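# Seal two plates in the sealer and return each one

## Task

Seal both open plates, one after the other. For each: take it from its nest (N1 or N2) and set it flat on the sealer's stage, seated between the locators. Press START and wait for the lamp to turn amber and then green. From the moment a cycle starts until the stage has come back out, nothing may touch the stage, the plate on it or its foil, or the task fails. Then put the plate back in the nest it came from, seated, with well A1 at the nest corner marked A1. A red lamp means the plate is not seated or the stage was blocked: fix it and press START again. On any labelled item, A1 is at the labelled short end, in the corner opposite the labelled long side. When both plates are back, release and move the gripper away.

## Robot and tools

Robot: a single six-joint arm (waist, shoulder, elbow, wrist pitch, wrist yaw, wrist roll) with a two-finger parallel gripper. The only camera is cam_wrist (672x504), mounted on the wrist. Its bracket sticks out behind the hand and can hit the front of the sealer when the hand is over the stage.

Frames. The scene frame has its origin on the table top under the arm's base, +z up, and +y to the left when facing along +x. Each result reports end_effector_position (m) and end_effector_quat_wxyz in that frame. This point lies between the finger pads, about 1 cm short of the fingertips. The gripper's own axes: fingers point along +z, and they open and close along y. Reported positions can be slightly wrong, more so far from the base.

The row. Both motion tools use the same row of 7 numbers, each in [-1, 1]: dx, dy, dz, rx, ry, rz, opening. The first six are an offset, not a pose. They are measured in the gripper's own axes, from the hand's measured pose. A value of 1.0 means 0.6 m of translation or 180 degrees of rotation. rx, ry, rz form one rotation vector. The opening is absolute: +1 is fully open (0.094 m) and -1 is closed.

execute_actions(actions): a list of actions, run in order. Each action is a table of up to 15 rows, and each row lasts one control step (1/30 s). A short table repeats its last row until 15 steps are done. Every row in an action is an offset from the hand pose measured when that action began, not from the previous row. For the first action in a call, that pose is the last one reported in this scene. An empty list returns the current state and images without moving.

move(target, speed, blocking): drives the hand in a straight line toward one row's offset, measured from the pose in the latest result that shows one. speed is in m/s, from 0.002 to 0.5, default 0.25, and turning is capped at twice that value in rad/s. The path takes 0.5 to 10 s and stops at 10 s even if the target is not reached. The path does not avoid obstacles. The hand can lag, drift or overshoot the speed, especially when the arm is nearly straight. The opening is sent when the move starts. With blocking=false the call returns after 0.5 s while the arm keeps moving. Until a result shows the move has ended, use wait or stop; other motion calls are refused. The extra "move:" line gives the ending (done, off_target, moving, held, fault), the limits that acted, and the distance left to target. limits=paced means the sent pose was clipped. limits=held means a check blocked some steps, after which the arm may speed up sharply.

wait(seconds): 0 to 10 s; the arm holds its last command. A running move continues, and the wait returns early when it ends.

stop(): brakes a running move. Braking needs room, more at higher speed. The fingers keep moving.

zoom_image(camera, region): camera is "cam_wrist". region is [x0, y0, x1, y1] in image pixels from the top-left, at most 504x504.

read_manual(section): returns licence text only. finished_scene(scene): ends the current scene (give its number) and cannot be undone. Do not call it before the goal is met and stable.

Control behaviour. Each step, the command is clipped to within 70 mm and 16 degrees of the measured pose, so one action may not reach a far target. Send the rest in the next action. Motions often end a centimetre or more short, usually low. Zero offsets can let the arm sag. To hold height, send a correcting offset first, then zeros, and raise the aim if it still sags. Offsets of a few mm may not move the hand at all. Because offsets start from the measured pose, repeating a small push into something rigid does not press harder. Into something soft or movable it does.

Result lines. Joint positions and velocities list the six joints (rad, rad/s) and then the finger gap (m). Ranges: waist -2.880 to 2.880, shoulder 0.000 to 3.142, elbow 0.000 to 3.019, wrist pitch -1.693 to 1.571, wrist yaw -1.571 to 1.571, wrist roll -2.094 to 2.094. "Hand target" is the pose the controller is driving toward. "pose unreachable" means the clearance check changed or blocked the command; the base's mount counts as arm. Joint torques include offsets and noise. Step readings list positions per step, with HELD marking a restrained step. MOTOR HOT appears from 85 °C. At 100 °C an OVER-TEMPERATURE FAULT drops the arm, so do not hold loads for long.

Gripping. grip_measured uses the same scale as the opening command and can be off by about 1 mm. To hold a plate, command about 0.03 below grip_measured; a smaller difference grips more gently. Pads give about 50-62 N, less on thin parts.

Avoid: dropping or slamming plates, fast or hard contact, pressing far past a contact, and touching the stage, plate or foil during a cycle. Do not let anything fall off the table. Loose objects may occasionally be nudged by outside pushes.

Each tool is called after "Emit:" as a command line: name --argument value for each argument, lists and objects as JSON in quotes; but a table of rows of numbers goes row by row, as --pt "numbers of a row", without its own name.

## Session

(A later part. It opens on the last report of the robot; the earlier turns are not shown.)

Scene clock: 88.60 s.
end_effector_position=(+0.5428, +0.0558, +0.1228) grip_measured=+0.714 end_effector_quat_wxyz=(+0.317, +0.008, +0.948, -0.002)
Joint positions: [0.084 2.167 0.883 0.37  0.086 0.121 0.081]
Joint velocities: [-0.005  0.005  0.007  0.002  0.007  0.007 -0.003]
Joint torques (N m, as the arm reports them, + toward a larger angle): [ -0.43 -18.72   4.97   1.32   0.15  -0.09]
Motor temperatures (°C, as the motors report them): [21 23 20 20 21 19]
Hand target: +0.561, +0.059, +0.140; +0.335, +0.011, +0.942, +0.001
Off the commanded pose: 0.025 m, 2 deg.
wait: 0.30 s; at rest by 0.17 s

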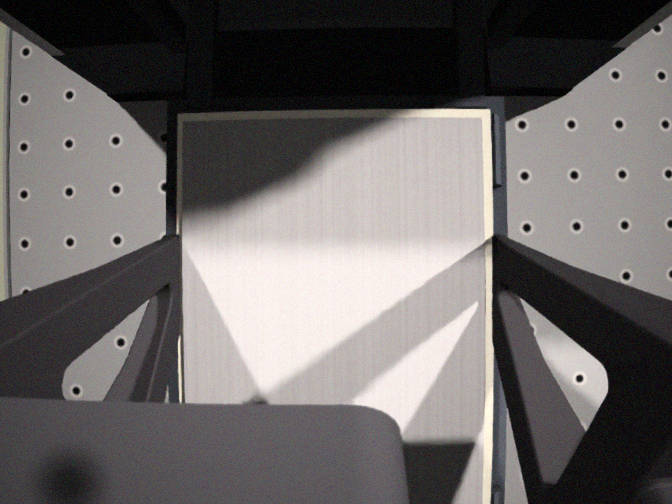

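Emit:
execute_actions --actions '[[[-0.04551,0.0064,-0.00761,-0.00149,-0.01358,0.00204,0.685],[-0.04881,0.00663,-0.00976,-0.00157,-0.01421,0.00209,0.685],[-0.04989,0.00665,-0.01101,-0.00153,-0.01389,0.00206,0.685],[-0.05098,0.00668,-0.01226,-0.00149,-0.01358,0.00204,0.685],[-0.05186,0.00668,-0.0135,-0.00143,-0.0131,0.002,0.685],[-0.05274,0.00668,-0.01474,-0.00138,-0.01263,0.00195,0.685],[-0.05363,0.00668,-0.01598,-0.00132,-0.01216,0.0019,0.685],[-0.05451,0.00668,-0.01722,-0.00126,-0.01169,0.00187,0.685],[-0.0565,0.00678,-0.01891,-0.00126,-0.01169,0.00187,0.685],[-0.05939,0.00695,-0.02103,-0.0013,-0.012,0.0019,0.685],[-0.06228,0.00713,-0.02317,-0.00134,-0.01232,0.00193,0.685],[-0.06517,0.0073,-0.02529,-0.00138,-0.01263,0.00195,0.685],[-0.06806,0.00748,-0.02742,-0.00141,-0.01295,0.00198,0.685],[-0.07095,0.00765,-0.02954,-0.00145,-0.01326,0.002,0.685],[-0.07334,0.0078,-0.03125,-0.00149,-0.01358,0.00204,0.685]]]'

Emit:
wait --seconds 0.4

Scene clock: 90.47 s.
end_effector_position=(+0.5449, +0.0561, +0.1374) grip_measured=+0.714 end_effector_quat_wxyz=(+0.313, +0.008, +0.950, -0.003)
Joint positions: [0.084 2.125 0.883 0.319 0.086 0.121 0.081]
Joint velocities: [-0.005 -0.151 -0.002 -0.09  -0.037 -0.007 -0.   ]
Joint torques (N m, as the arm reports them, + toward a larger angle): [ -0.63 -19.35   5.43   1.22   0.18  -0.13]
Motor temperatures (°C, as the motors report them): [21 23 20 20 21 19]
Hand target: +0.567, +0.059, +0.164; +0.337, +0.011, +0.941, +0.001
Off the commanded pose: 0.035 m, 3 deg.
Step readings (end_effector_position):
0: (+0.5428, +0.0558, +0.1228)
1: (+0.5430, +0.0558, +0.1230)
2: (+0.5428, +0.0558, +0.1231)
4: (+0.5424, +0.0557, +0.1233)
8: (+0.5424, +0.0557, +0.1264)
15: end_effector_position above

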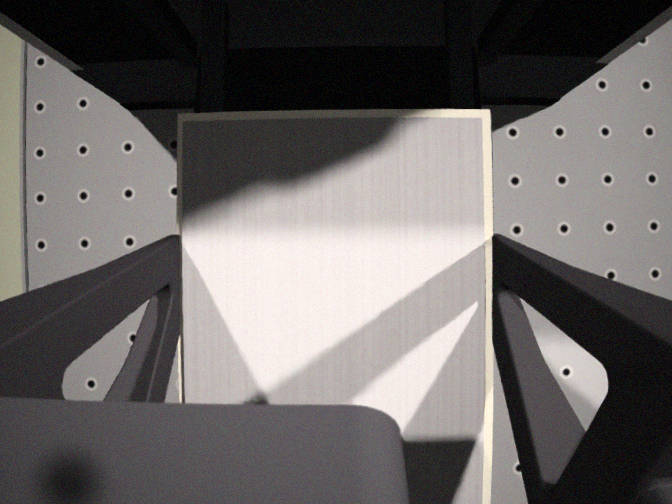

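Scene clock: 90.87 s.
end_effector_position=(+0.5480, +0.0565, +0.1452) grip_measured=+0.714 end_effector_quat_wxyz=(+0.317, +0.008, +0.948, -0.002)
Joint positions: [0.084 2.109 0.883 0.312 0.086 0.121 0.081]
Joint velocities: [-0.015 -0.015  0.007 -0.007  0.022 -0.022 -0.001]
Joint torques (N m, as the arm reports them, + toward a larger angle): [ -0.65 -18.51   5.52   1.35   0.19  -0.11]
Motor temperatures (°C, as the motors report them): [21 23 20 20 21 19]
Hand target: +0.567, +0.059, +0.164; +0.337, +0.011, +0.941, +0.001
Off the commanded pose: 0.027 m, 2 deg.
wait: 0.40 s; at rest by 0.30 s

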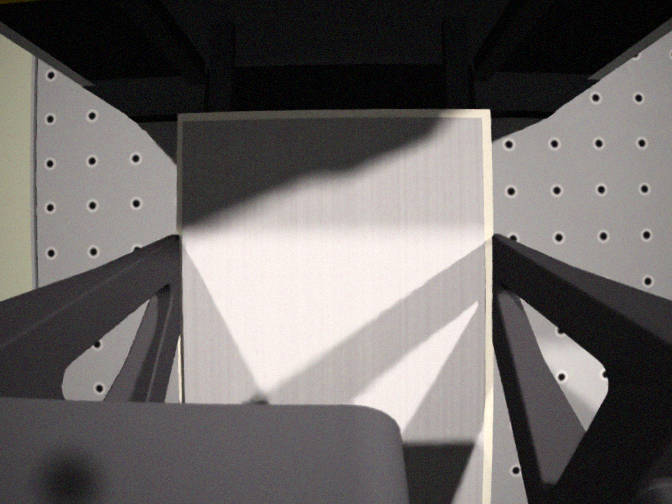

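Emit:
move --target '[0.26012,0.0854,-0.20563,0.00104,0.0,0.00468,0.685]' --speed 0.25

Scene clock: 93.73 s.
end_effector_position=(+0.3413, +0.1078, +0.1441) grip_measured=+0.714 end_effector_quat_wxyz=(+0.301, +0.005, +0.954, -0.009)
Joint positions: [0.384 2.002 0.392 0.616 0.263 0.366 0.081]
Joint velocities: [-0.015 -0.005  0.012  0.007 -0.007 -0.051 -0.   ]
Joint torques (N m, as the arm reports them, + toward a larger angle): [ -0.57 -12.74   1.     2.09   0.37  -0.02]
Motor temperatures (°C, as the motors report them): [21 23 20 20 21 19]
Hand target: +0.351, +0.112, +0.154; +0.319, +0.016, +0.948, +0.000
Off the commanded pose: 0.011 m, 2 deg.
move: off_target

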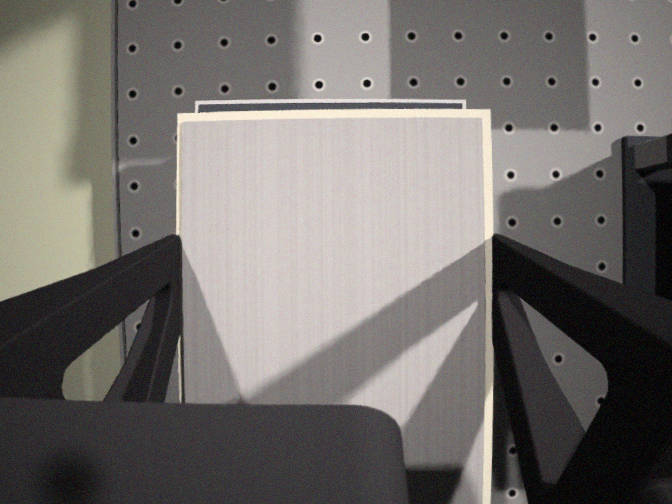

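Emit:
move --target '[0.02692,0.0072,0.09665,-0.0033,-0.01585,0.0014,0.685]' --speed 0.12

Scene clock: 97.03 s.
end_effector_position=(+0.3544, +0.1140, +0.0856) grip_measured=+0.714 end_effector_quat_wxyz=(+0.316, +0.007, +0.949, -0.002)
Joint positions: [0.384 2.279 0.485 0.833 0.263 0.364 0.081]
Joint velocities: [-0.005 -0.015  0.017 -0.017  0.022 -0.051  0.001]
Joint torques (N m, as the arm reports them, + toward a larger angle): [ -1.5  -11.76  -0.13   2.18   0.32  -0.29]
Motor temperatures (°C, as the motors report them): [21 23 20 20 21 19]
Hand target: +0.360, +0.112, +0.087; +0.324, +0.006, +0.946, -0.004
Off the commanded pose: 0.008 m, 1 deg.
move: done

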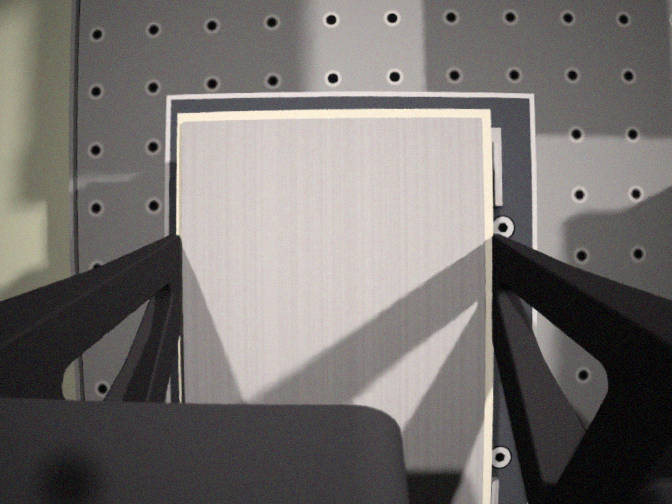

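Emit:
execute_actions --actions '[[[-0.00954,-0.00555,0.00425,0.00174,-0.00545,-0.0006,0.685],[-0.00704,-0.00829,0.00527,0.00276,-0.0043,-0.00079,0.685],[-0.00444,-0.00911,0.00594,0.00308,-0.00344,-0.00168,0.685],[-0.00154,-0.00878,0.00637,0.00303,-0.00258,-0.0026,0.685],[0.00005,-0.00735,0.00635,0.00256,-0.00229,-0.00345,0.685],[0.00148,-0.00651,0.00644,0.00229,-0.00201,-0.00405,0.685],[0.00185,-0.00661,0.00661,0.00229,-0.00201,-0.00405,0.685],[0.00222,-0.00671,0.00678,0.00229,-0.00201,-0.00405,0.685],[0.00297,-0.00695,0.00694,0.0024,-0.00172,-0.00413,0.685],[0.00371,-0.0072,0.00711,0.00251,-0.00143,-0.00421,0.685]]]'

Emit:
wait --seconds 0.3

Scene clock: 100.27 s.
end_effector_position=(+0.3523, +0.1115, +0.0825) grip_measured=+0.714 end_effector_quat_wxyz=(+0.313, +0.005, +0.950, -0.005)
Joint positions: [0.381 2.29  0.485 0.838 0.263 0.357 0.081]
Joint velocities: [-0.024 -0.005 -0.002 -0.002 -0.051  0.051 -0.001]
Joint torques (N m, as the arm reports them, + toward a larger angle): [ -1.23 -11.41   0.     2.24   0.34  -0.32]
Motor temperatures (°C, as the motors report them): [21 23 20 20 21 19]
Hand target: +0.355, +0.110, +0.081; +0.318, +0.002, +0.948, -0.008
Off the commanded pose: 0.004 m, 1 deg.
Step readings (end_effector_position):
0: (+0.3545, +0.1140, +0.0857)
1: (+0.3545, +0.1139, +0.0857)
2: (+0.3546, +0.1137, +0.0857)
4: (+0.3548, +0.1130, +0.0857)
8: (+0.3542, +0.1124, +0.0847)
15: end_effector_position above

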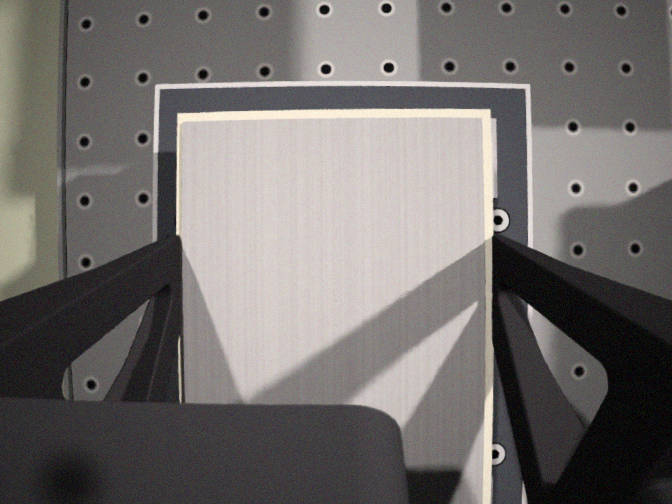

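Scene clock: 100.57 s.
end_effector_position=(+0.3523, +0.1115, +0.0825) grip_measured=+0.714 end_effector_quat_wxyz=(+0.313, +0.004, +0.950, -0.005)
Joint positions: [0.381 2.29  0.485 0.838 0.263 0.357 0.081]
Joint velocities: [-0.005 -0.005  0.007  0.002  0.11   0.022 -0.   ]
Joint torques (N m, as the arm reports them, + toward a larger angle): [ -1.2  -11.28  -0.07   2.24   0.35  -0.28]
Motor temperatures (°C, as the motors report them): [21 23 20 20 21 19]
Hand target: +0.355, +0.110, +0.081; +0.318, +0.002, +0.948, -0.008
Off the commanded pose: 0.004 m, 1 deg.
wait: 0.30 s; at rest by 0.17 s

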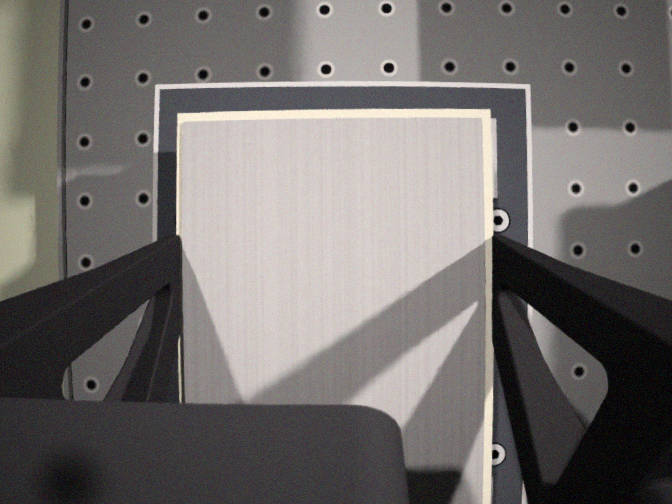

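Emit:
zoom_image --camera "cam_wrist" --region '[145, 75, 225, 135]'

Emit:
zoom_image --camera "cam_wrist" --region '[460, 75, 540, 135]'

Emit:
zoom_image --camera "cam_wrist" --region '[470, 100, 540, 240]'

Emit:
zoom_image --camera "cam_wrist" --region '[470, 380, 540, 504]'

Region (145, 75, 225, 135) of cam_wrist's 672x504 image, scaled by 6.300, with more detail than that image has; it fills the top 378 rows of this view, and the rest is white.

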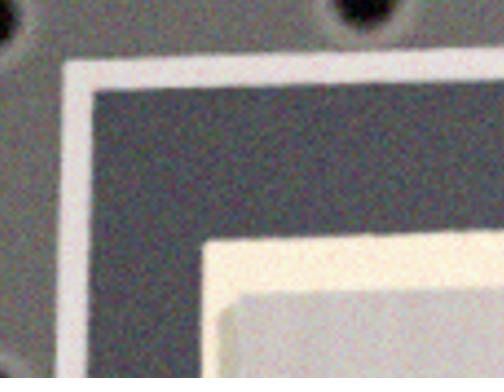

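Region (460, 75, 540, 135) of cam_wrist's 672x504 image, scaled by 6.300, with more detail than that image has; it fills the top 378 rows of this view, and the rest is white.

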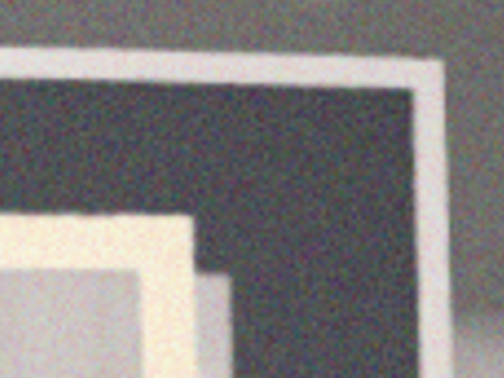

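Region (470, 100, 540, 240) of cam_wrist's 672x504 image, scaled by 3.600, with more detail than that image has.

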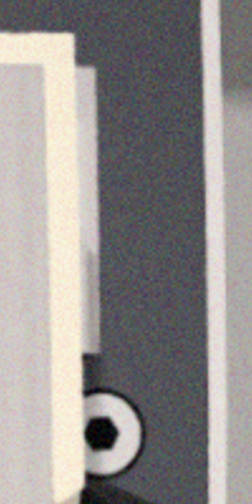

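Region (470, 380, 540, 504) of cam_wrist's 672x504 image, scaled by 4.065, with more detail than that image has; it fills the left 285 columns of this view, and the rest is white.

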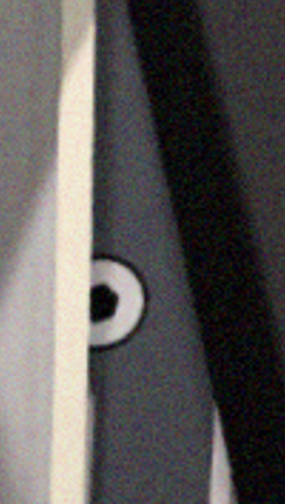

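Emit:
execute_actions --actions '[[[-0.00098,-0.00794,0.00633,0.00287,-0.00229,0.00296,0.685],[0.00039,-0.01028,0.00719,0.00366,-0.00172,0.00736,0.685],[0.00076,-0.01039,0.00736,0.00366,-0.00172,0.00959,0.685],[0.00145,-0.00931,0.00729,0.00328,-0.00172,0.00971,0.685],[0.00229,-0.00765,0.0071,0.00271,-0.00172,0.00959,0.685],[0.00298,-0.00656,0.00703,0.00232,-0.00172,0.00972,0.685],[0.00335,-0.00666,0.0072,0.00232,-0.00172,0.01035,0.685],[0.00409,-0.0069,0.00736,0.00243,-0.00143,0.01091,0.685]]]'

Emit:
wait --seconds 0.3

Scene clock: 103.33 s.
end_effector_position=(+0.3500, +0.1092, +0.0790) grip_measured=+0.714 end_effector_quat_wxyz=(+0.310, +0.011, +0.951, -0.005)
Joint positions: [0.378 2.302 0.485 0.844 0.263 0.368 0.081]
Joint velocities: [-0.005 -0.005 -0.012 -0.017 -0.022 -0.007 -0.001]
Joint torques (N m, as the arm reports them, + toward a larger angle): [ -1.22 -11.25  -0.01   2.24   0.36   0.  ]
Motor temperatures (°C, as the motors report them): [21 23 19 20 21 19]
Hand target: +0.353, +0.107, +0.077; +0.315, +0.022, +0.949, -0.004
Off the commanded pose: 0.004 m, 1 deg.
Step readings (end_effector_position):
0: (+0.3523, +0.1115, +0.0825)
1: (+0.3522, +0.1113, +0.0823)
2: (+0.3522, +0.1112, +0.0822)
4: (+0.3519, +0.1104, +0.0816)
8: (+0.3507, +0.1096, +0.0799)
15: end_effector_position above

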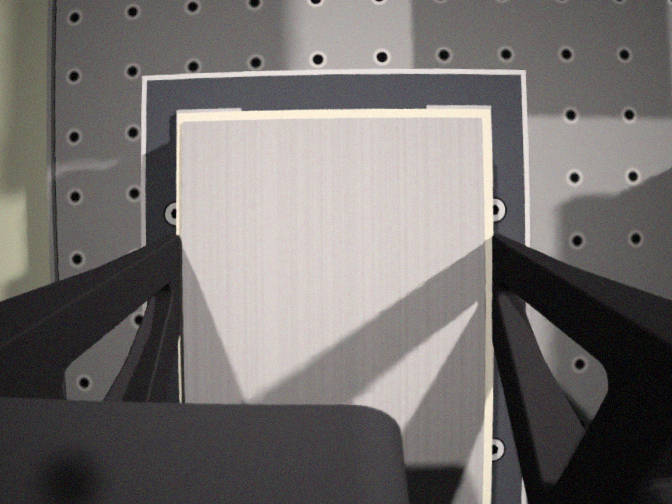

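Scene clock: 103.63 s.
end_effector_position=(+0.3500, +0.1092, +0.0790) grip_measured=+0.714 end_effector_quat_wxyz=(+0.310, +0.011, +0.951, -0.005)
Joint positions: [0.378 2.302 0.485 0.844 0.263 0.369 0.081]
Joint velocities: [ 0.005  0.005  0.007  0.012  0.007  0.081 -0.   ]
Joint torques (N m, as the arm reports them, + toward a larger angle): [ -1.23 -11.28  -0.12   2.15   0.35  -0.05]
Motor temperatures (°C, as the motors report them): [21 23 19 20 21 19]
Hand target: +0.353, +0.107, +0.077; +0.315, +0.022, +0.949, -0.004
Off the commanded pose: 0.004 m, 1 deg.
wait: 0.30 s; at rest by 0.17 s

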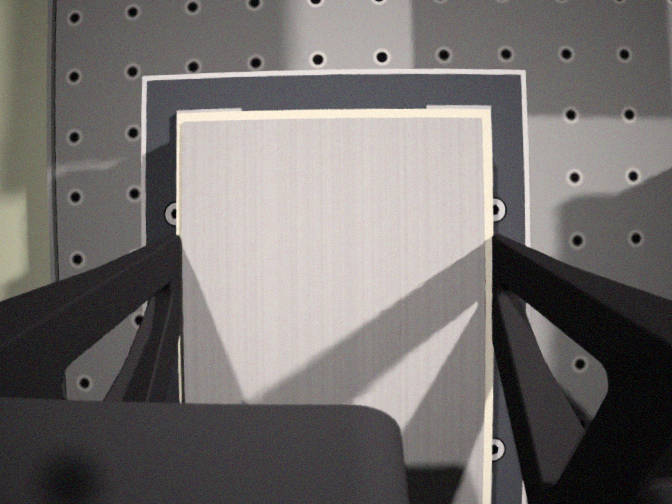

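Excellent, right at the goal numbers. Let me verify visually.

Emit:
zoom_image --camera "cam_wrist" --region '[135, 65, 255, 235]'

Emit:
zoom_image --camera "cam_wrist" --region '[415, 65, 535, 235]'

Emit:
zoom_image --camera "cam_wrist" --region '[470, 420, 530, 504]'

Region (135, 65, 255, 235) of cam_wrist's 672x504 image, scaled by 2.965, with more detail than that image has; it fills the left 356 columns of this view, and the rest is white.

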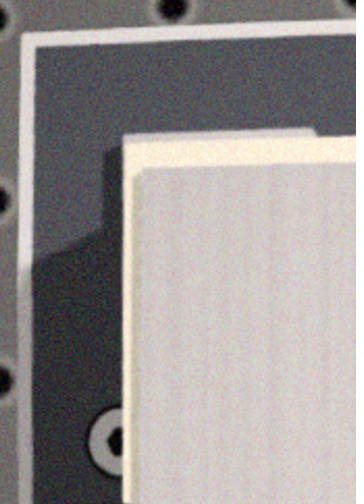

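Region (415, 65, 535, 235) of cam_wrist's 672x504 image, scaled by 2.965, with more detail than that image has; it fills the left 356 columns of this view, and the rest is white.

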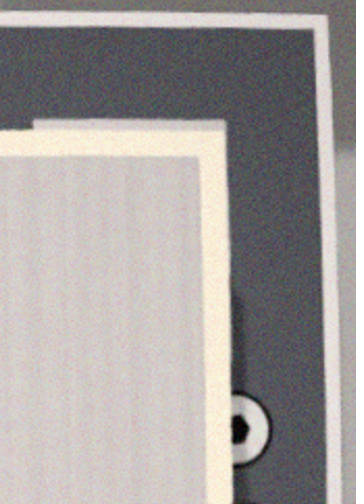

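Region (470, 420, 530, 504) of cam_wrist's 672x504 image, scaled by 6.000, with more detail than that image has; it fills the left 360 columns of this view, and the rest is white.

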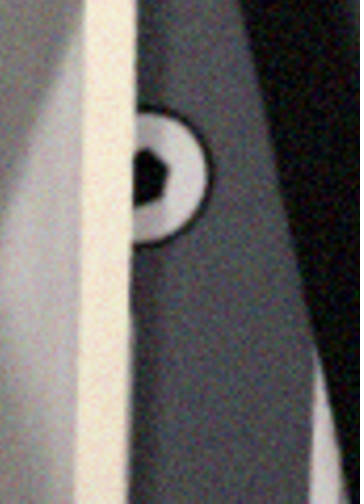

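Emit:
execute_actions --actions '[[[-0.00313,-0.00237,0.00628,0.00088,-0.00401,0.00453,0.685],[-0.0044,-0.00149,0.00755,0.00043,-0.00516,0.00486,0.685],[-0.00512,-0.00098,0.0083,0.0001,-0.00602,0.00511,0.685],[-0.00501,-0.00094,0.0086,-0.00009,-0.00651,0.00525,0.685],[-0.00479,-0.00094,0.0089,-0.00024,-0.00691,0.00537,0.685],[-0.00457,-0.00094,0.0092,-0.0004,-0.00731,0.00548,0.685],[-0.00438,-0.00094,0.00951,-0.00057,-0.00774,0.00561,0.685],[-0.00415,-0.00094,0.00981,-0.00072,-0.00814,0.00572,0.685],[-0.00393,-0.00094,0.01012,-0.00088,-0.00855,0.00584,0.685],[-0.00371,-0.00094,0.01042,-0.00103,-0.00895,0.00596,0.685],[-0.00349,-0.00094,0.01072,-0.00119,-0.00935,0.00607,0.685],[-0.00334,-0.00094,0.01095,-0.00131,-0.00966,0.00616,0.685]]]'

Emit:
wait --seconds 0.3

Scene clock: 107.07 s.
end_effector_position=(+0.3522, +0.1101, +0.0764) grip_measured=+0.714 end_effector_quat_wxyz=(+0.319, +0.013, +0.948, -0.002)
Joint positions: [0.378 2.326 0.49  0.883 0.264 0.369 0.081]
Joint velocities: [-0.005  0.024 -0.027  0.007 -0.022 -0.022 -0.001]
Joint torques (N m, as the arm reports them, + toward a larger angle): [ -0.89 -11.07  -0.17   2.28   0.36  -0.1 ]
Motor temperatures (°C, as the motors report them): [21 23 19 20 21 19]
Hand target: +0.355, +0.108, +0.075; +0.324, +0.020, +0.946, -0.001
Off the commanded pose: 0.004 m, 1 deg.
Step readings (end_effector_position):
0: (+0.3500, +0.1092, +0.0790)
1: (+0.3501, +0.1093, +0.0791)
2: (+0.3501, +0.1093, +0.0791)
4: (+0.3511, +0.1097, +0.0791)
8: (+0.3529, +0.1105, +0.0783)
15: end_effector_position above

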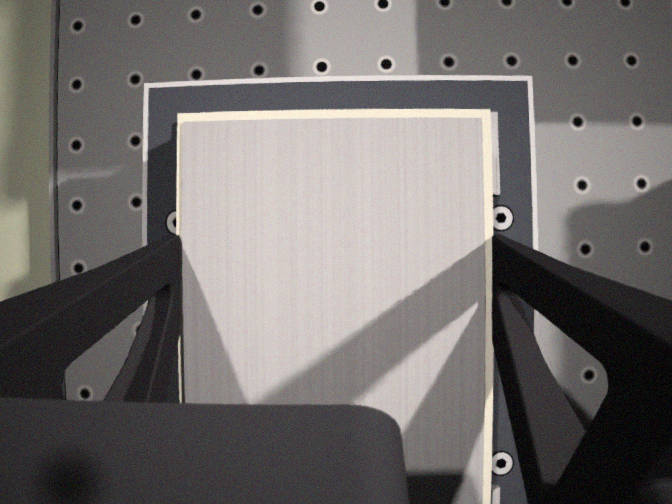

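Scene clock: 107.37 s.
end_effector_position=(+0.3523, +0.1101, +0.0764) grip_measured=+0.714 end_effector_quat_wxyz=(+0.319, +0.013, +0.948, -0.001)
Joint positions: [0.378 2.326 0.49  0.885 0.264 0.369 0.081]
Joint velocities: [ 0.005 -0.015 -0.002 -0.007 -0.11  -0.007  0.   ]
Joint torques (N m, as the arm reports them, + toward a larger angle): [ -1.21 -11.43  -0.17   2.18   0.35  -0.08]
Motor temperatures (°C, as the motors report them): [21 23 19 20 21 19]
Hand target: +0.355, +0.108, +0.075; +0.324, +0.020, +0.946, -0.001
Off the commanded pose: 0.004 m, 1 deg.
wait: 0.30 s; at rest by 0.17 s

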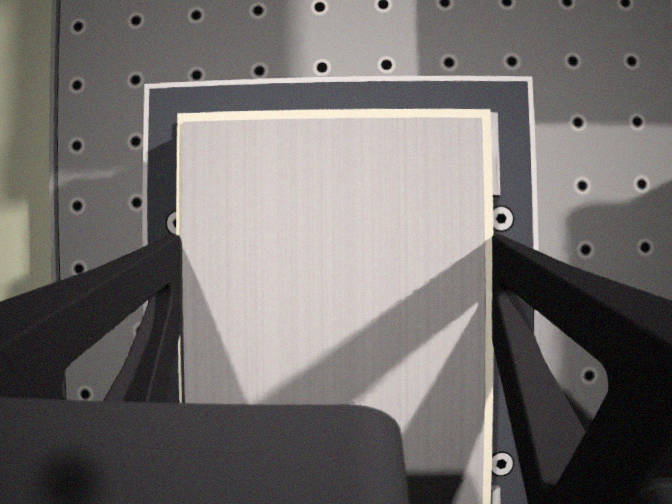

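Emit:
execute_actions --actions '[[[0.00104,-0.00519,0.00151,0.00161,-0.00124,0.00375,0.685],[0.0053,-0.00773,-0.00123,0.00227,0.00048,0.00325,0.685],[0.00744,-0.00899,-0.00261,0.00261,0.00134,0.003,0.685],[0.00886,-0.00984,-0.00352,0.00283,0.00192,0.00284,0.685],[0.00957,-0.01026,-0.00398,0.00294,0.0022,0.00275,0.685],[0.01028,-0.01068,-0.00444,0.00305,0.00249,0.00267,0.685],[0.01099,-0.0111,-0.0049,0.00316,0.00278,0.00259,0.685],[0.0117,-0.01152,-0.00536,0.00327,0.00306,0.0025,0.685],[0.01241,-0.01195,-0.00581,0.00338,0.00335,0.00242,0.685],[0.01312,-0.01237,-0.00627,0.00349,0.00364,0.00234,0.685]]]'

Emit:
wait --seconds 0.3

Scene clock: 109.03 s.
end_effector_position=(+0.3501, +0.1092, +0.0763) grip_measured=+0.714 end_effector_quat_wxyz=(+0.318, +0.012, +0.948, -0.002)
Joint positions: [0.378 2.326 0.486 0.885 0.264 0.369 0.081]
Joint velocities: [-0.005  0.005 -0.007 -0.027 -0.037  0.022 -0.001]
Joint torques (N m, as the arm reports them, + toward a larger angle): [ -1.24 -11.52  -1.53   2.08   0.29  -0.08]
Motor temperatures (°C, as the motors report them): [21 23 19 20 21 19]
Hand target: +0.344, +0.103, +0.075; +0.314, +0.018, +0.949, -0.005
Off the commanded pose: 0.009 m, 1 deg.
Step readings (end_effector_position):
0: (+0.3523, +0.1101, +0.0764)
1: (+0.3523, +0.1101, +0.0764)
2: (+0.3523, +0.1101, +0.0764)
4: (+0.3523, +0.1101, +0.0764)
8: (+0.3523, +0.1101, +0.0764)
15: end_effector_position above

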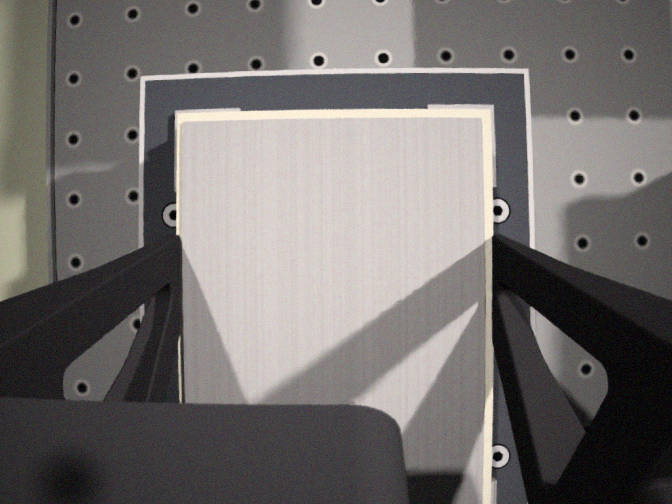

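Scene clock: 109.33 s.
end_effector_position=(+0.3497, +0.1090, +0.0763) grip_measured=+0.714 end_effector_quat_wxyz=(+0.317, +0.012, +0.948, -0.002)
Joint positions: [0.378 2.326 0.485 0.885 0.264 0.369 0.081]
Joint velocities: [-0.005 -0.005 -0.002 -0.012 -0.007 -0.037  0.001]
Joint torques (N m, as the arm reports them, + toward a larger angle): [ -1.35 -11.51  -1.5    2.16   0.3   -0.12]
Motor temperatures (°C, as the motors report them): [21 23 19 20 21 19]
Hand target: +0.344, +0.103, +0.075; +0.314, +0.018, +0.949, -0.005
Off the commanded pose: 0.009 m, 1 deg.
wait: 0.30 s; at rest by 0.17 s

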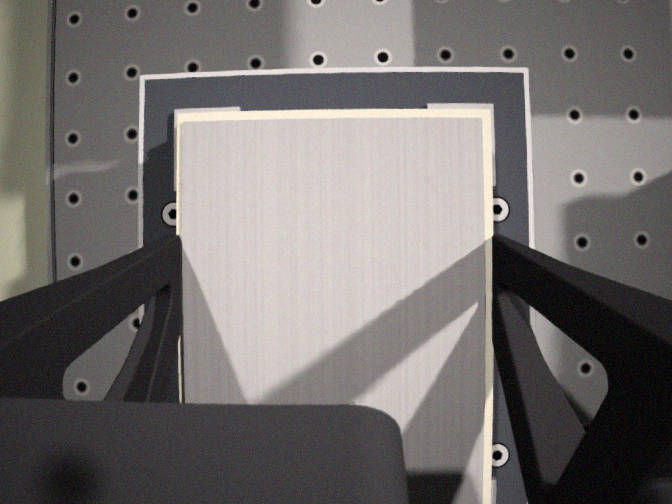

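Emit:
zoom_image --camera "cam_wrist" --region '[160, 95, 250, 200]'

Emit:
zoom_image --camera "cam_wrist" --region '[420, 95, 510, 200]'

Emit:
zoom_image --camera "cam_wrist" --region '[470, 430, 530, 504]'

Region (160, 95, 250, 200) of cam_wrist's 672x504 image, scaled by 4.800, with more detail than that image has; it fills the left 432 columns of this view, and the rest is white.

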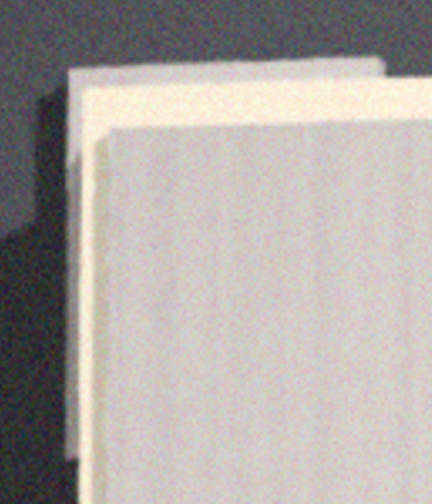

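Region (420, 95, 510, 200) of cam_wrist's 672x504 image, scaled by 4.800, with more detail than that image has; it fills the left 432 columns of this view, and the rest is white.

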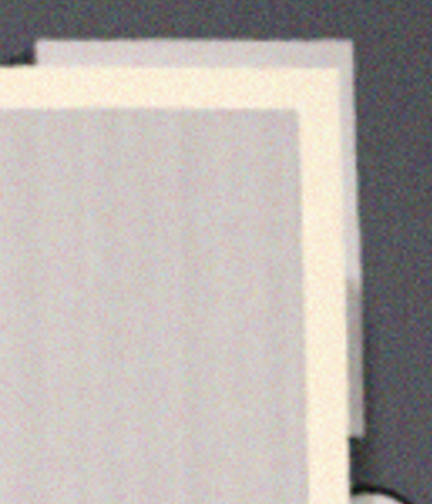

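Region (470, 430, 530, 504) of cam_wrist's 672x504 image, scaled by 6.811, with more detail than that image has; it fills the left 409 columns of this view, and the rest is white.

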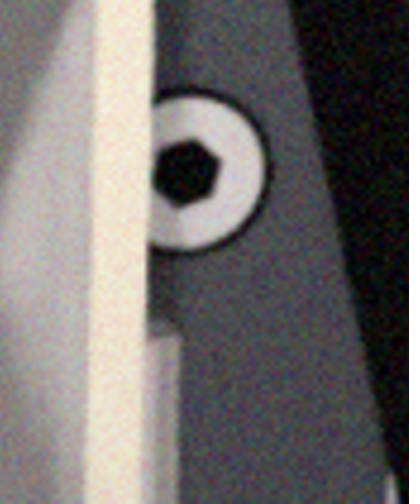

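Emit:
execute_actions --actions '[[[0.0060,-0.0081,-0.0017,0.0024,0.0008,0.0006,0.685],[0.0024,-0.0060,0.0006,0.0018,-0.0007,-0.0015,0.685],[-0.0004,-0.0043,0.0024,0.0014,-0.0018,-0.0024,0.685],[-0.0018,-0.0035,0.0033,0.00116,-0.0024,-0.0029,0.685],[-0.0018,-0.0035,0.0033,0.00116,-0.0024,-0.0032,0.685],[-0.0018,-0.0035,0.0033,0.00116,-0.0024,-0.0035,0.685],[-0.0018,-0.0035,0.0033,0.00116,-0.0024,-0.0038,0.685],[-0.0018,-0.0035,0.0033,0.00116,-0.0024,-0.0042,0.685]]]'

Emit:
wait --seconds 0.2

Scene clock: 110.73 s.
end_effector_position=(+0.3497, +0.1090, +0.0763) grip_measured=+0.714 end_effector_quat_wxyz=(+0.317, +0.010, +0.948, -0.003)
Joint positions: [0.378 2.326 0.485 0.885 0.264 0.364 0.081]
Joint velocities: [-0.005  0.005 -0.007 -0.012  0.051 -0.037 -0.002]
Joint torques (N m, as the arm reports them, + toward a larger angle): [ -1.17 -11.59  -0.37   2.05   0.31  -0.31]
Motor temperatures (°C, as the motors report them): [21 23 19 20 21 19]
Hand target: +0.352, +0.107, +0.075; +0.321, +0.007, +0.947, -0.006
Off the commanded pose: 0.003 m, 1 deg.
Step readings (end_effector_position):
0: (+0.3497, +0.1090, +0.0763)
1: (+0.3497, +0.1090, +0.0763)
2: (+0.3497, +0.1090, +0.0763)
4: (+0.3497, +0.1090, +0.0763)
8: (+0.3497, +0.1090, +0.0763)
15: end_effector_position above

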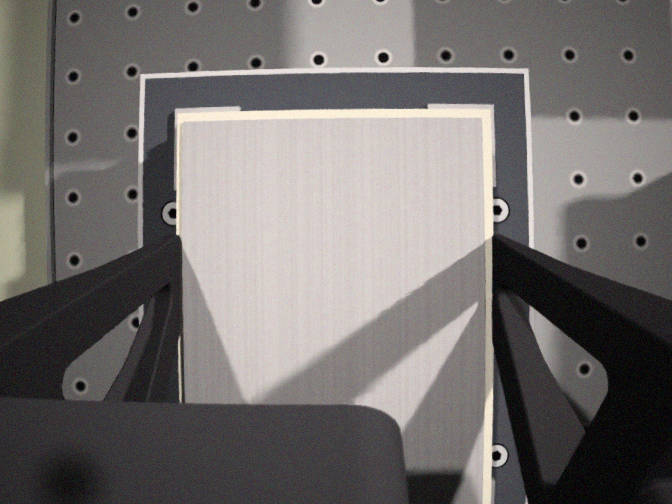

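Scene clock: 110.93 s.
end_effector_position=(+0.3497, +0.1090, +0.0763) grip_measured=+0.714 end_effector_quat_wxyz=(+0.317, +0.010, +0.948, -0.003)
Joint positions: [0.378 2.326 0.485 0.885 0.264 0.363 0.081]
Joint velocities: [-0.005  0.005  0.002 -0.007  0.007 -0.066 -0.001]
Joint torques (N m, as the arm reports them, + toward a larger angle): [ -0.9  -11.72  -0.37   2.02   0.34  -0.28]
Motor temperatures (°C, as the motors report them): [21 23 19 20 21 19]
Hand target: +0.352, +0.107, +0.075; +0.321, +0.007, +0.947, -0.006
Off the commanded pose: 0.003 m, 1 deg.
wait: 0.20 s; at rest by 0.17 s

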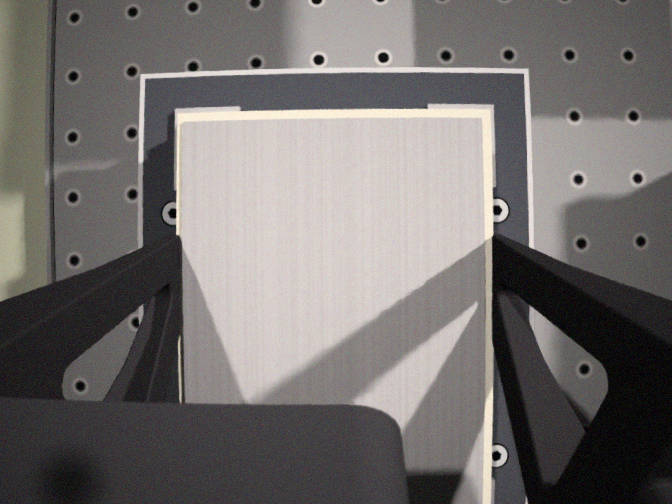

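Emit:
execute_actions --actions '[[[-0.00092,-0.00322,0.00542,0.00116,-0.0024,0.0009,0.685],[-0.00049,-0.00305,0.00656,0.00111,-0.00254,0.00094,0.685],[-0.00018,-0.00298,0.00725,0.00113,-0.00249,0.00092,0.685],[0.0002,-0.00293,0.00788,0.00116,-0.0024,0.0009,0.685],[0.00058,-0.00289,0.00852,0.00119,-0.00231,0.00088,0.685],[0.00095,-0.00285,0.00916,0.00123,-0.00223,0.00085,0.685],[0.00139,-0.00285,0.00975,0.00127,-0.00211,0.00082,0.685],[0.00176,-0.00281,0.01038,0.0013,-0.00203,0.00079,0.685],[0.0021,-0.00275,0.01103,0.00132,-0.00197,0.00078,0.685],[0.00199,-0.00254,0.01159,0.00127,-0.00211,0.00082,0.685],[0.00276,-0.00271,0.01204,0.00138,-0.00183,0.00073,0.685],[0.00353,-0.00288,0.0125,0.00149,-0.00154,0.00065,0.685]]]'

Emit:
wait --seconds 0.3

Scene clock: 112.63 s.
end_effector_position=(+0.3500, +0.1091, +0.0721) grip_measured=+0.714 end_effector_quat_wxyz=(+0.316, +0.010, +0.949, -0.004)
Joint positions: [0.378 2.341 0.493 0.889 0.264 0.363 0.081]
Joint velocities: [ 0.005  0.005 -0.002 -0.002 -0.022 -0.007 -0.   ]
Joint torques (N m, as the arm reports them, + toward a larger angle): [ -1.16 -11.14  -0.07   2.22   0.32  -0.16]
Motor temperatures (°C, as the motors report them): [21 23 19 20 21 19]
Hand target: +0.352, +0.107, +0.069; +0.319, +0.012, +0.948, -0.005
Off the commanded pose: 0.004 m, 1 deg.
Step readings (end_effector_position):
0: (+0.3497, +0.1090, +0.0763)
1: (+0.3497, +0.1090, +0.0763)
2: (+0.3497, +0.1090, +0.0763)
4: (+0.3495, +0.1089, +0.0758)
8: (+0.3496, +0.1089, +0.0735)
15: end_effector_position above

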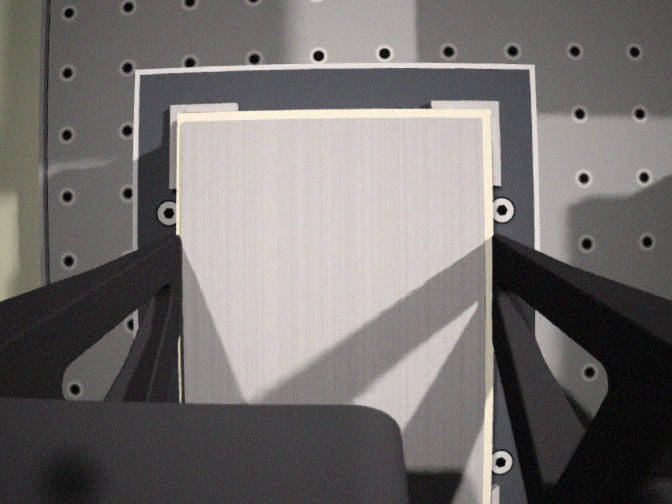

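Scene clock: 112.93 s.
end_effector_position=(+0.3500, +0.1091, +0.0721) grip_measured=+0.714 end_effector_quat_wxyz=(+0.316, +0.010, +0.949, -0.004)
Joint positions: [0.378 2.341 0.493 0.889 0.264 0.363 0.081]
Joint velocities: [-0.015  0.005 -0.002 -0.017 -0.007 -0.022  0.   ]
Joint torques (N m, as the arm reports them, + toward a larger angle): [ -1.14 -11.08  -0.11   2.12   0.32  -0.18]
Motor temperatures (°C, as the motors report them): [21 23 19 20 21 19]
Hand target: +0.352, +0.107, +0.069; +0.319, +0.012, +0.948, -0.005
Off the commanded pose: 0.004 m, 1 deg.
wait: 0.30 s; at rest by 0.17 s

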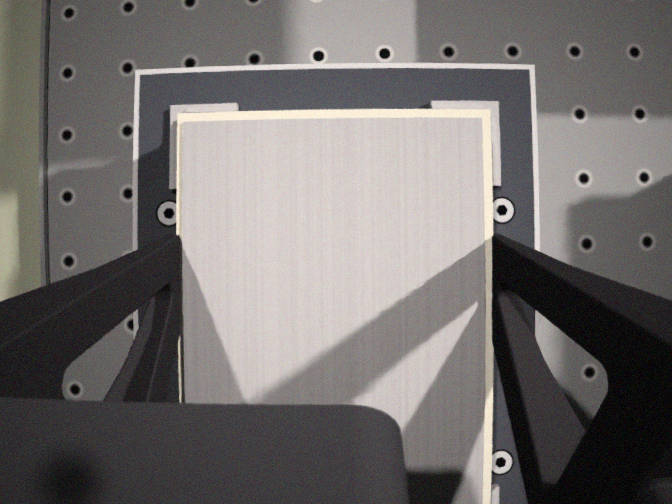

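Emit:
execute_actions --actions '[[[-0.00055,-0.003,0.0066,0.00116,-0.0024,0.0009,0.77],[-0.0008,-0.0041,0.0026,0.0016,-0.0012,0.0006,0.8],[-0.0011,-0.0052,-0.0015,0.0021,0.0,0.0002,0.8],[-0.0013,-0.0063,-0.0055,0.0025,0.0012,-0.0001,0.84],[-0.0024,-0.0067,-0.0082,0.0027,0.0016,-0.0003,0.88],[-0.0044,-0.0067,-0.0109,0.0027,0.0016,-0.0003,0.88],[-0.0064,-0.0067,-0.0136,0.0027,0.0016,-0.0003,0.88],[-0.0089,-0.0067,-0.0169,0.0027,0.0016,-0.0003,0.88],[-0.0114,-0.0067,-0.0202,0.0027,0.0016,-0.0003,0.88],[-0.0139,-0.0067,-0.0236,0.0027,0.0016,-0.0003,0.88],[-0.0164,-0.0067,-0.0269,0.0027,0.0016,-0.0003,0.88],[-0.0184,-0.0067,-0.0296,0.0027,0.0016,-0.0003,0.88],[-0.0204,-0.0067,-0.0322,0.0027,0.0016,-0.0003,0.88],[-0.0214,-0.0067,-0.0336,0.0027,0.0016,-0.0003,0.88]]]'

Emit:
wait --seconds 0.3

Scene clock: 114.57 s.
end_effector_position=(+0.3467, +0.1076, +0.0869) grip_measured=+0.878 end_effector_quat_wxyz=(+0.311, +0.009, +0.950, -0.006)
Joint positions: [0.378 2.275 0.465 0.839 0.264 0.363 0.088]
Joint velocities: [-0.005 -0.278 -0.066 -0.095  0.022  0.022  0.   ]
Joint torques (N m, as the arm reports them, + toward a larger angle): [ -1.45 -13.12  -1.07   1.13   0.26  -0.21]
Motor temperatures (°C, as the motors report them): [21 23 19 20 21 19]
Hand target: +0.348, +0.105, +0.095; +0.314, +0.010, +0.949, -0.008
Off the commanded pose: 0.009 m, 0 deg.
Step readings (end_effector_position):
0: (+0.3500, +0.1091, +0.0721)
1: (+0.3501, +0.1092, +0.0721)
2: (+0.3501, +0.1092, +0.0721)
4: (+0.3501, +0.1092, +0.0721)
8: (+0.3481, +0.1082, +0.0718)
15: end_effector_position above

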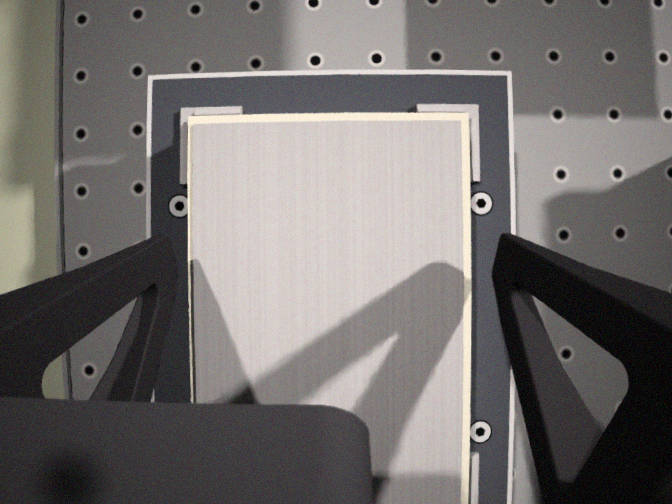

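Scene clock: 114.87 s.
end_effector_position=(+0.3496, +0.1089, +0.0917) grip_measured=+0.878 end_effector_quat_wxyz=(+0.315, +0.009, +0.949, -0.004)
Joint positions: [0.378 2.258 0.463 0.833 0.264 0.363 0.088]
Joint velocities: [-0.005  0.024 -0.012 -0.002  0.007 -0.066  0.   ]
Joint torques (N m, as the arm reports them, + toward a larger angle): [ -1.4  -13.3   -1.04   1.29   0.27  -0.21]
Motor temperatures (°C, as the motors report them): [21 23 19 20 21 19]
Hand target: +0.348, +0.105, +0.095; +0.314, +0.010, +0.949, -0.008
Off the commanded pose: 0.006 m, 0 deg.
wait: 0.30 s; at rest by 0.23 s

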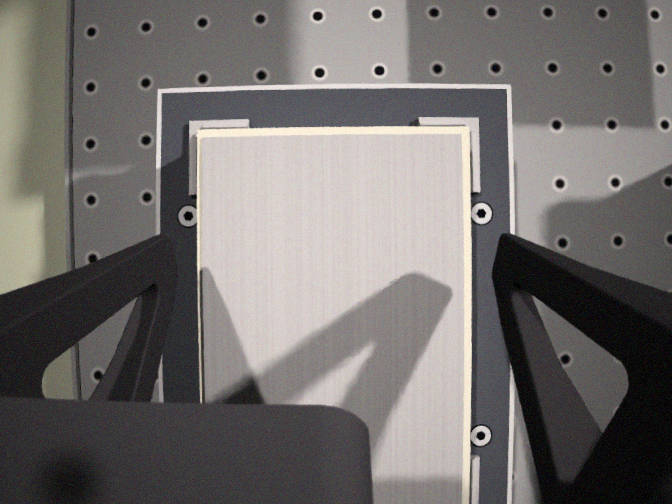

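Emit:
move --target '[-0.00795,-0.37833,-0.01667,-0.0004,0,-0.0052,0.785]' --speed 0.25

Scene clock: 117.00 s.
end_effector_position=(+0.3346, -0.1170, +0.0930) grip_measured=+0.786 end_effector_quat_wxyz=(+0.303, +0.011, +0.953, -0.006)
Joint positions: [-0.493  2.253  0.438  0.833 -0.244 -0.346  0.084]
Joint velocities: [-0.005 -0.005 -0.007 -0.002  0.007  0.037 -0.001]
Joint torques (N m, as the arm reports them, + toward a larger angle): [ -0.65 -12.98  -0.2    1.11  -0.15  -0.35]
Motor temperatures (°C, as the motors report them): [21 23 19 20 21 19]
Hand target: +0.340, -0.118, +0.098; +0.309, +0.001, +0.951, -0.010
Off the commanded pose: 0.013 m, 2 deg.
move: off_target

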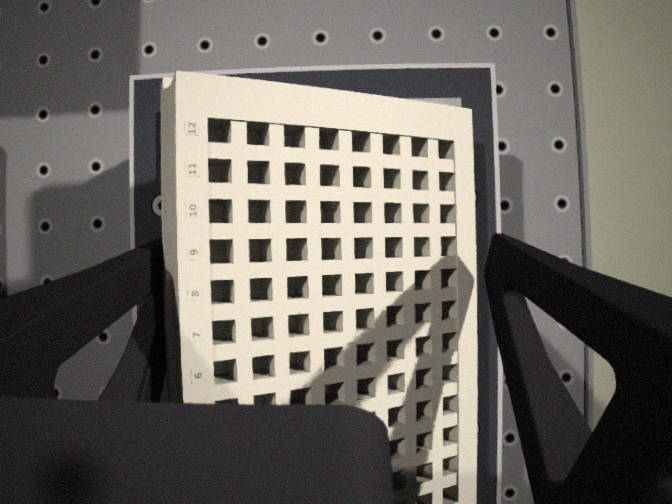

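Emit:
zoom_image --camera "cam_wrist" --region '[100, 50, 300, 410]'

Emit:
zoom_image --camera "cam_wrist" --region '[380, 50, 560, 504]'

Region (100, 50, 300, 410) of cam_wrist's 672x504 image, scaled by 1.400, with more detail than that image has.

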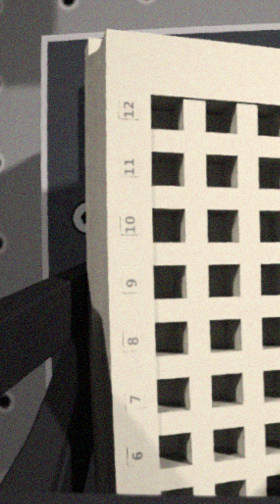

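Region (380, 50, 560, 504) of cam_wrist's 672x504 image, scaled by 1.110, with more detail than that image has; it fills the left 200 columns of this view, and the rest is white.

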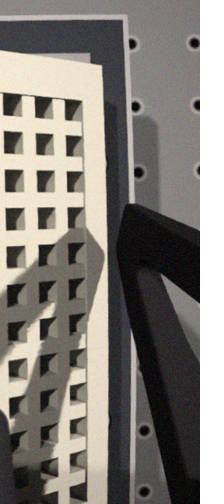

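Emit:
execute_actions --actions '[[[-0.00499,0.00093,-0.0011,-0.00007,-0.00265,-0.00642,0.788],[0.00221,0.00337,-0.00059,-0.00059,-0.00119,-0.00603,0.79],[0.00542,0.00424,0.00051,-0.0008,-0.00061,-0.00588,0.792],[0.00648,0.0045,0.00098,-0.0008,-0.00061,-0.00588,0.794],[0.00733,0.0047,0.00145,-0.00075,-0.00075,-0.00591,0.796],[0.0082,0.00488,0.00192,-0.0007,-0.0009,-0.00595,0.798],[0.00906,0.00508,0.00239,-0.00064,-0.00104,-0.00599,0.8],[0.00993,0.00527,0.00286,-0.00059,-0.00119,-0.00603,0.802],[0.01079,0.00546,0.00333,-0.00054,-0.00134,-0.00607,0.804],[0.01166,0.00565,0.0038,-0.00049,-0.00148,-0.00611,0.806],[0.01252,0.00584,0.00428,-0.00043,-0.00163,-0.00615,0.808],[0.01338,0.00603,0.00475,-0.00038,-0.00177,-0.00618,0.81],[0.01425,0.00622,0.00522,-0.00033,-0.00192,-0.00622,0.812],[0.01511,0.00641,0.00569,-0.00028,-0.00206,-0.00626,0.815]]]'

Emit:
wait --seconds 0.3

Scene clock: 122.07 s.
end_effector_position=(+0.3333, -0.1161, +0.0888) grip_measured=+0.813 end_effector_quat_wxyz=(+0.308, +0.009, +0.951, -0.008)
Joint positions: [-0.493  2.282  0.438  0.872 -0.246 -0.35   0.085]
Joint velocities: [-0.005  0.083 -0.012  0.076 -0.037 -0.007 -0.   ]
Joint torques (N m, as the arm reports them, + toward a larger angle): [ -0.72 -11.06  -0.99   2.21  -0.05  -0.26]
Motor temperatures (°C, as the motors report them): [21 23 19 20 21 19]
Hand target: +0.329, -0.113, +0.085; +0.306, +0.002, +0.952, -0.009
Off the commanded pose: 0.006 m, 1 deg.
Step readings (end_effector_position):
0: (+0.3346, -0.1170, +0.0930)
1: (+0.3346, -0.1170, +0.0930)
2: (+0.3346, -0.1170, +0.0930)
4: (+0.3349, -0.1171, +0.0932)
8: (+0.3349, -0.1172, +0.0924)
15: end_effector_position above

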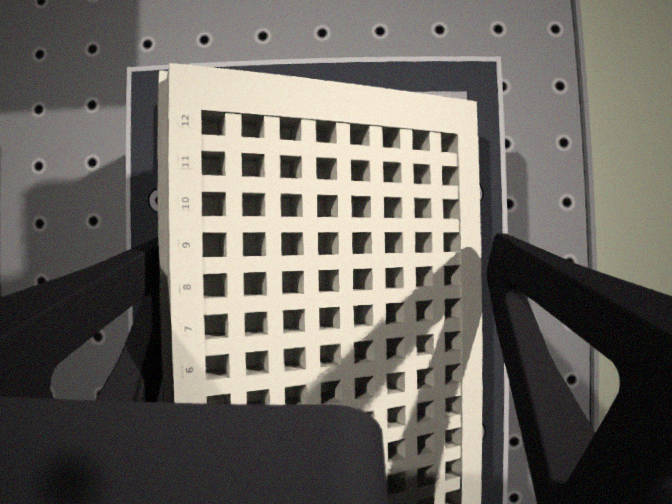

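Scene clock: 122.37 s.
end_effector_position=(+0.3325, -0.1158, +0.0877) grip_measured=+0.813 end_effector_quat_wxyz=(+0.307, +0.009, +0.952, -0.008)
Joint positions: [-0.493  2.287  0.438  0.876 -0.246 -0.35   0.085]
Joint velocities: [-0.005 -0.015  0.007 -0.007  0.081 -0.095  0.001]
Joint torques (N m, as the arm reports them, + toward a larger angle): [ -0.4  -11.    -0.96   2.13  -0.05  -0.28]
Motor temperatures (°C, as the motors report them): [21 23 19 20 21 19]
Hand target: +0.329, -0.113, +0.085; +0.306, +0.002, +0.952, -0.009
Off the commanded pose: 0.005 m, 1 deg.
wait: 0.30 s; at rest by 0.20 s

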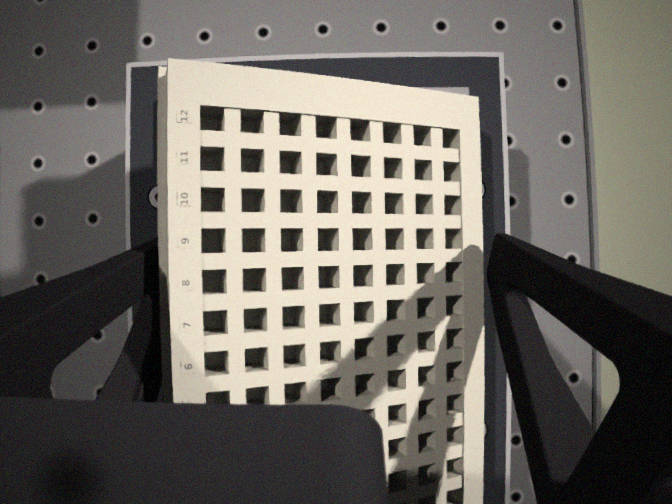

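Emit:
execute_actions --actions '[]'

Scene clock: 123.37 s.
end_effector_position=(+0.3325, -0.1158, +0.0877) grip_measured=+0.813 end_effector_quat_wxyz=(+0.307, +0.009, +0.952, -0.008)
Joint positions: [-0.493  2.287  0.438  0.876 -0.246 -0.35   0.085]
Joint velocities: [-0.015 -0.005  0.017 -0.017  0.007 -0.022 -0.001]
Joint torques (N m, as the arm reports them, + toward a larger angle): [ -0.39 -10.78  -1.02   2.17  -0.02  -0.28]
Motor temperatures (°C, as the motors report them): [21 23 19 20 21 19]
Hand target: +0.329, -0.113, +0.085; +0.306, +0.002, +0.952, -0.009
Off the commanded pose: 0.005 m, 1 deg.

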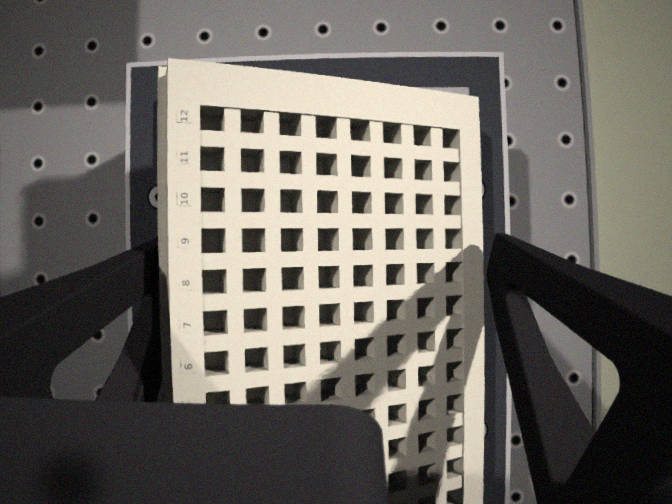

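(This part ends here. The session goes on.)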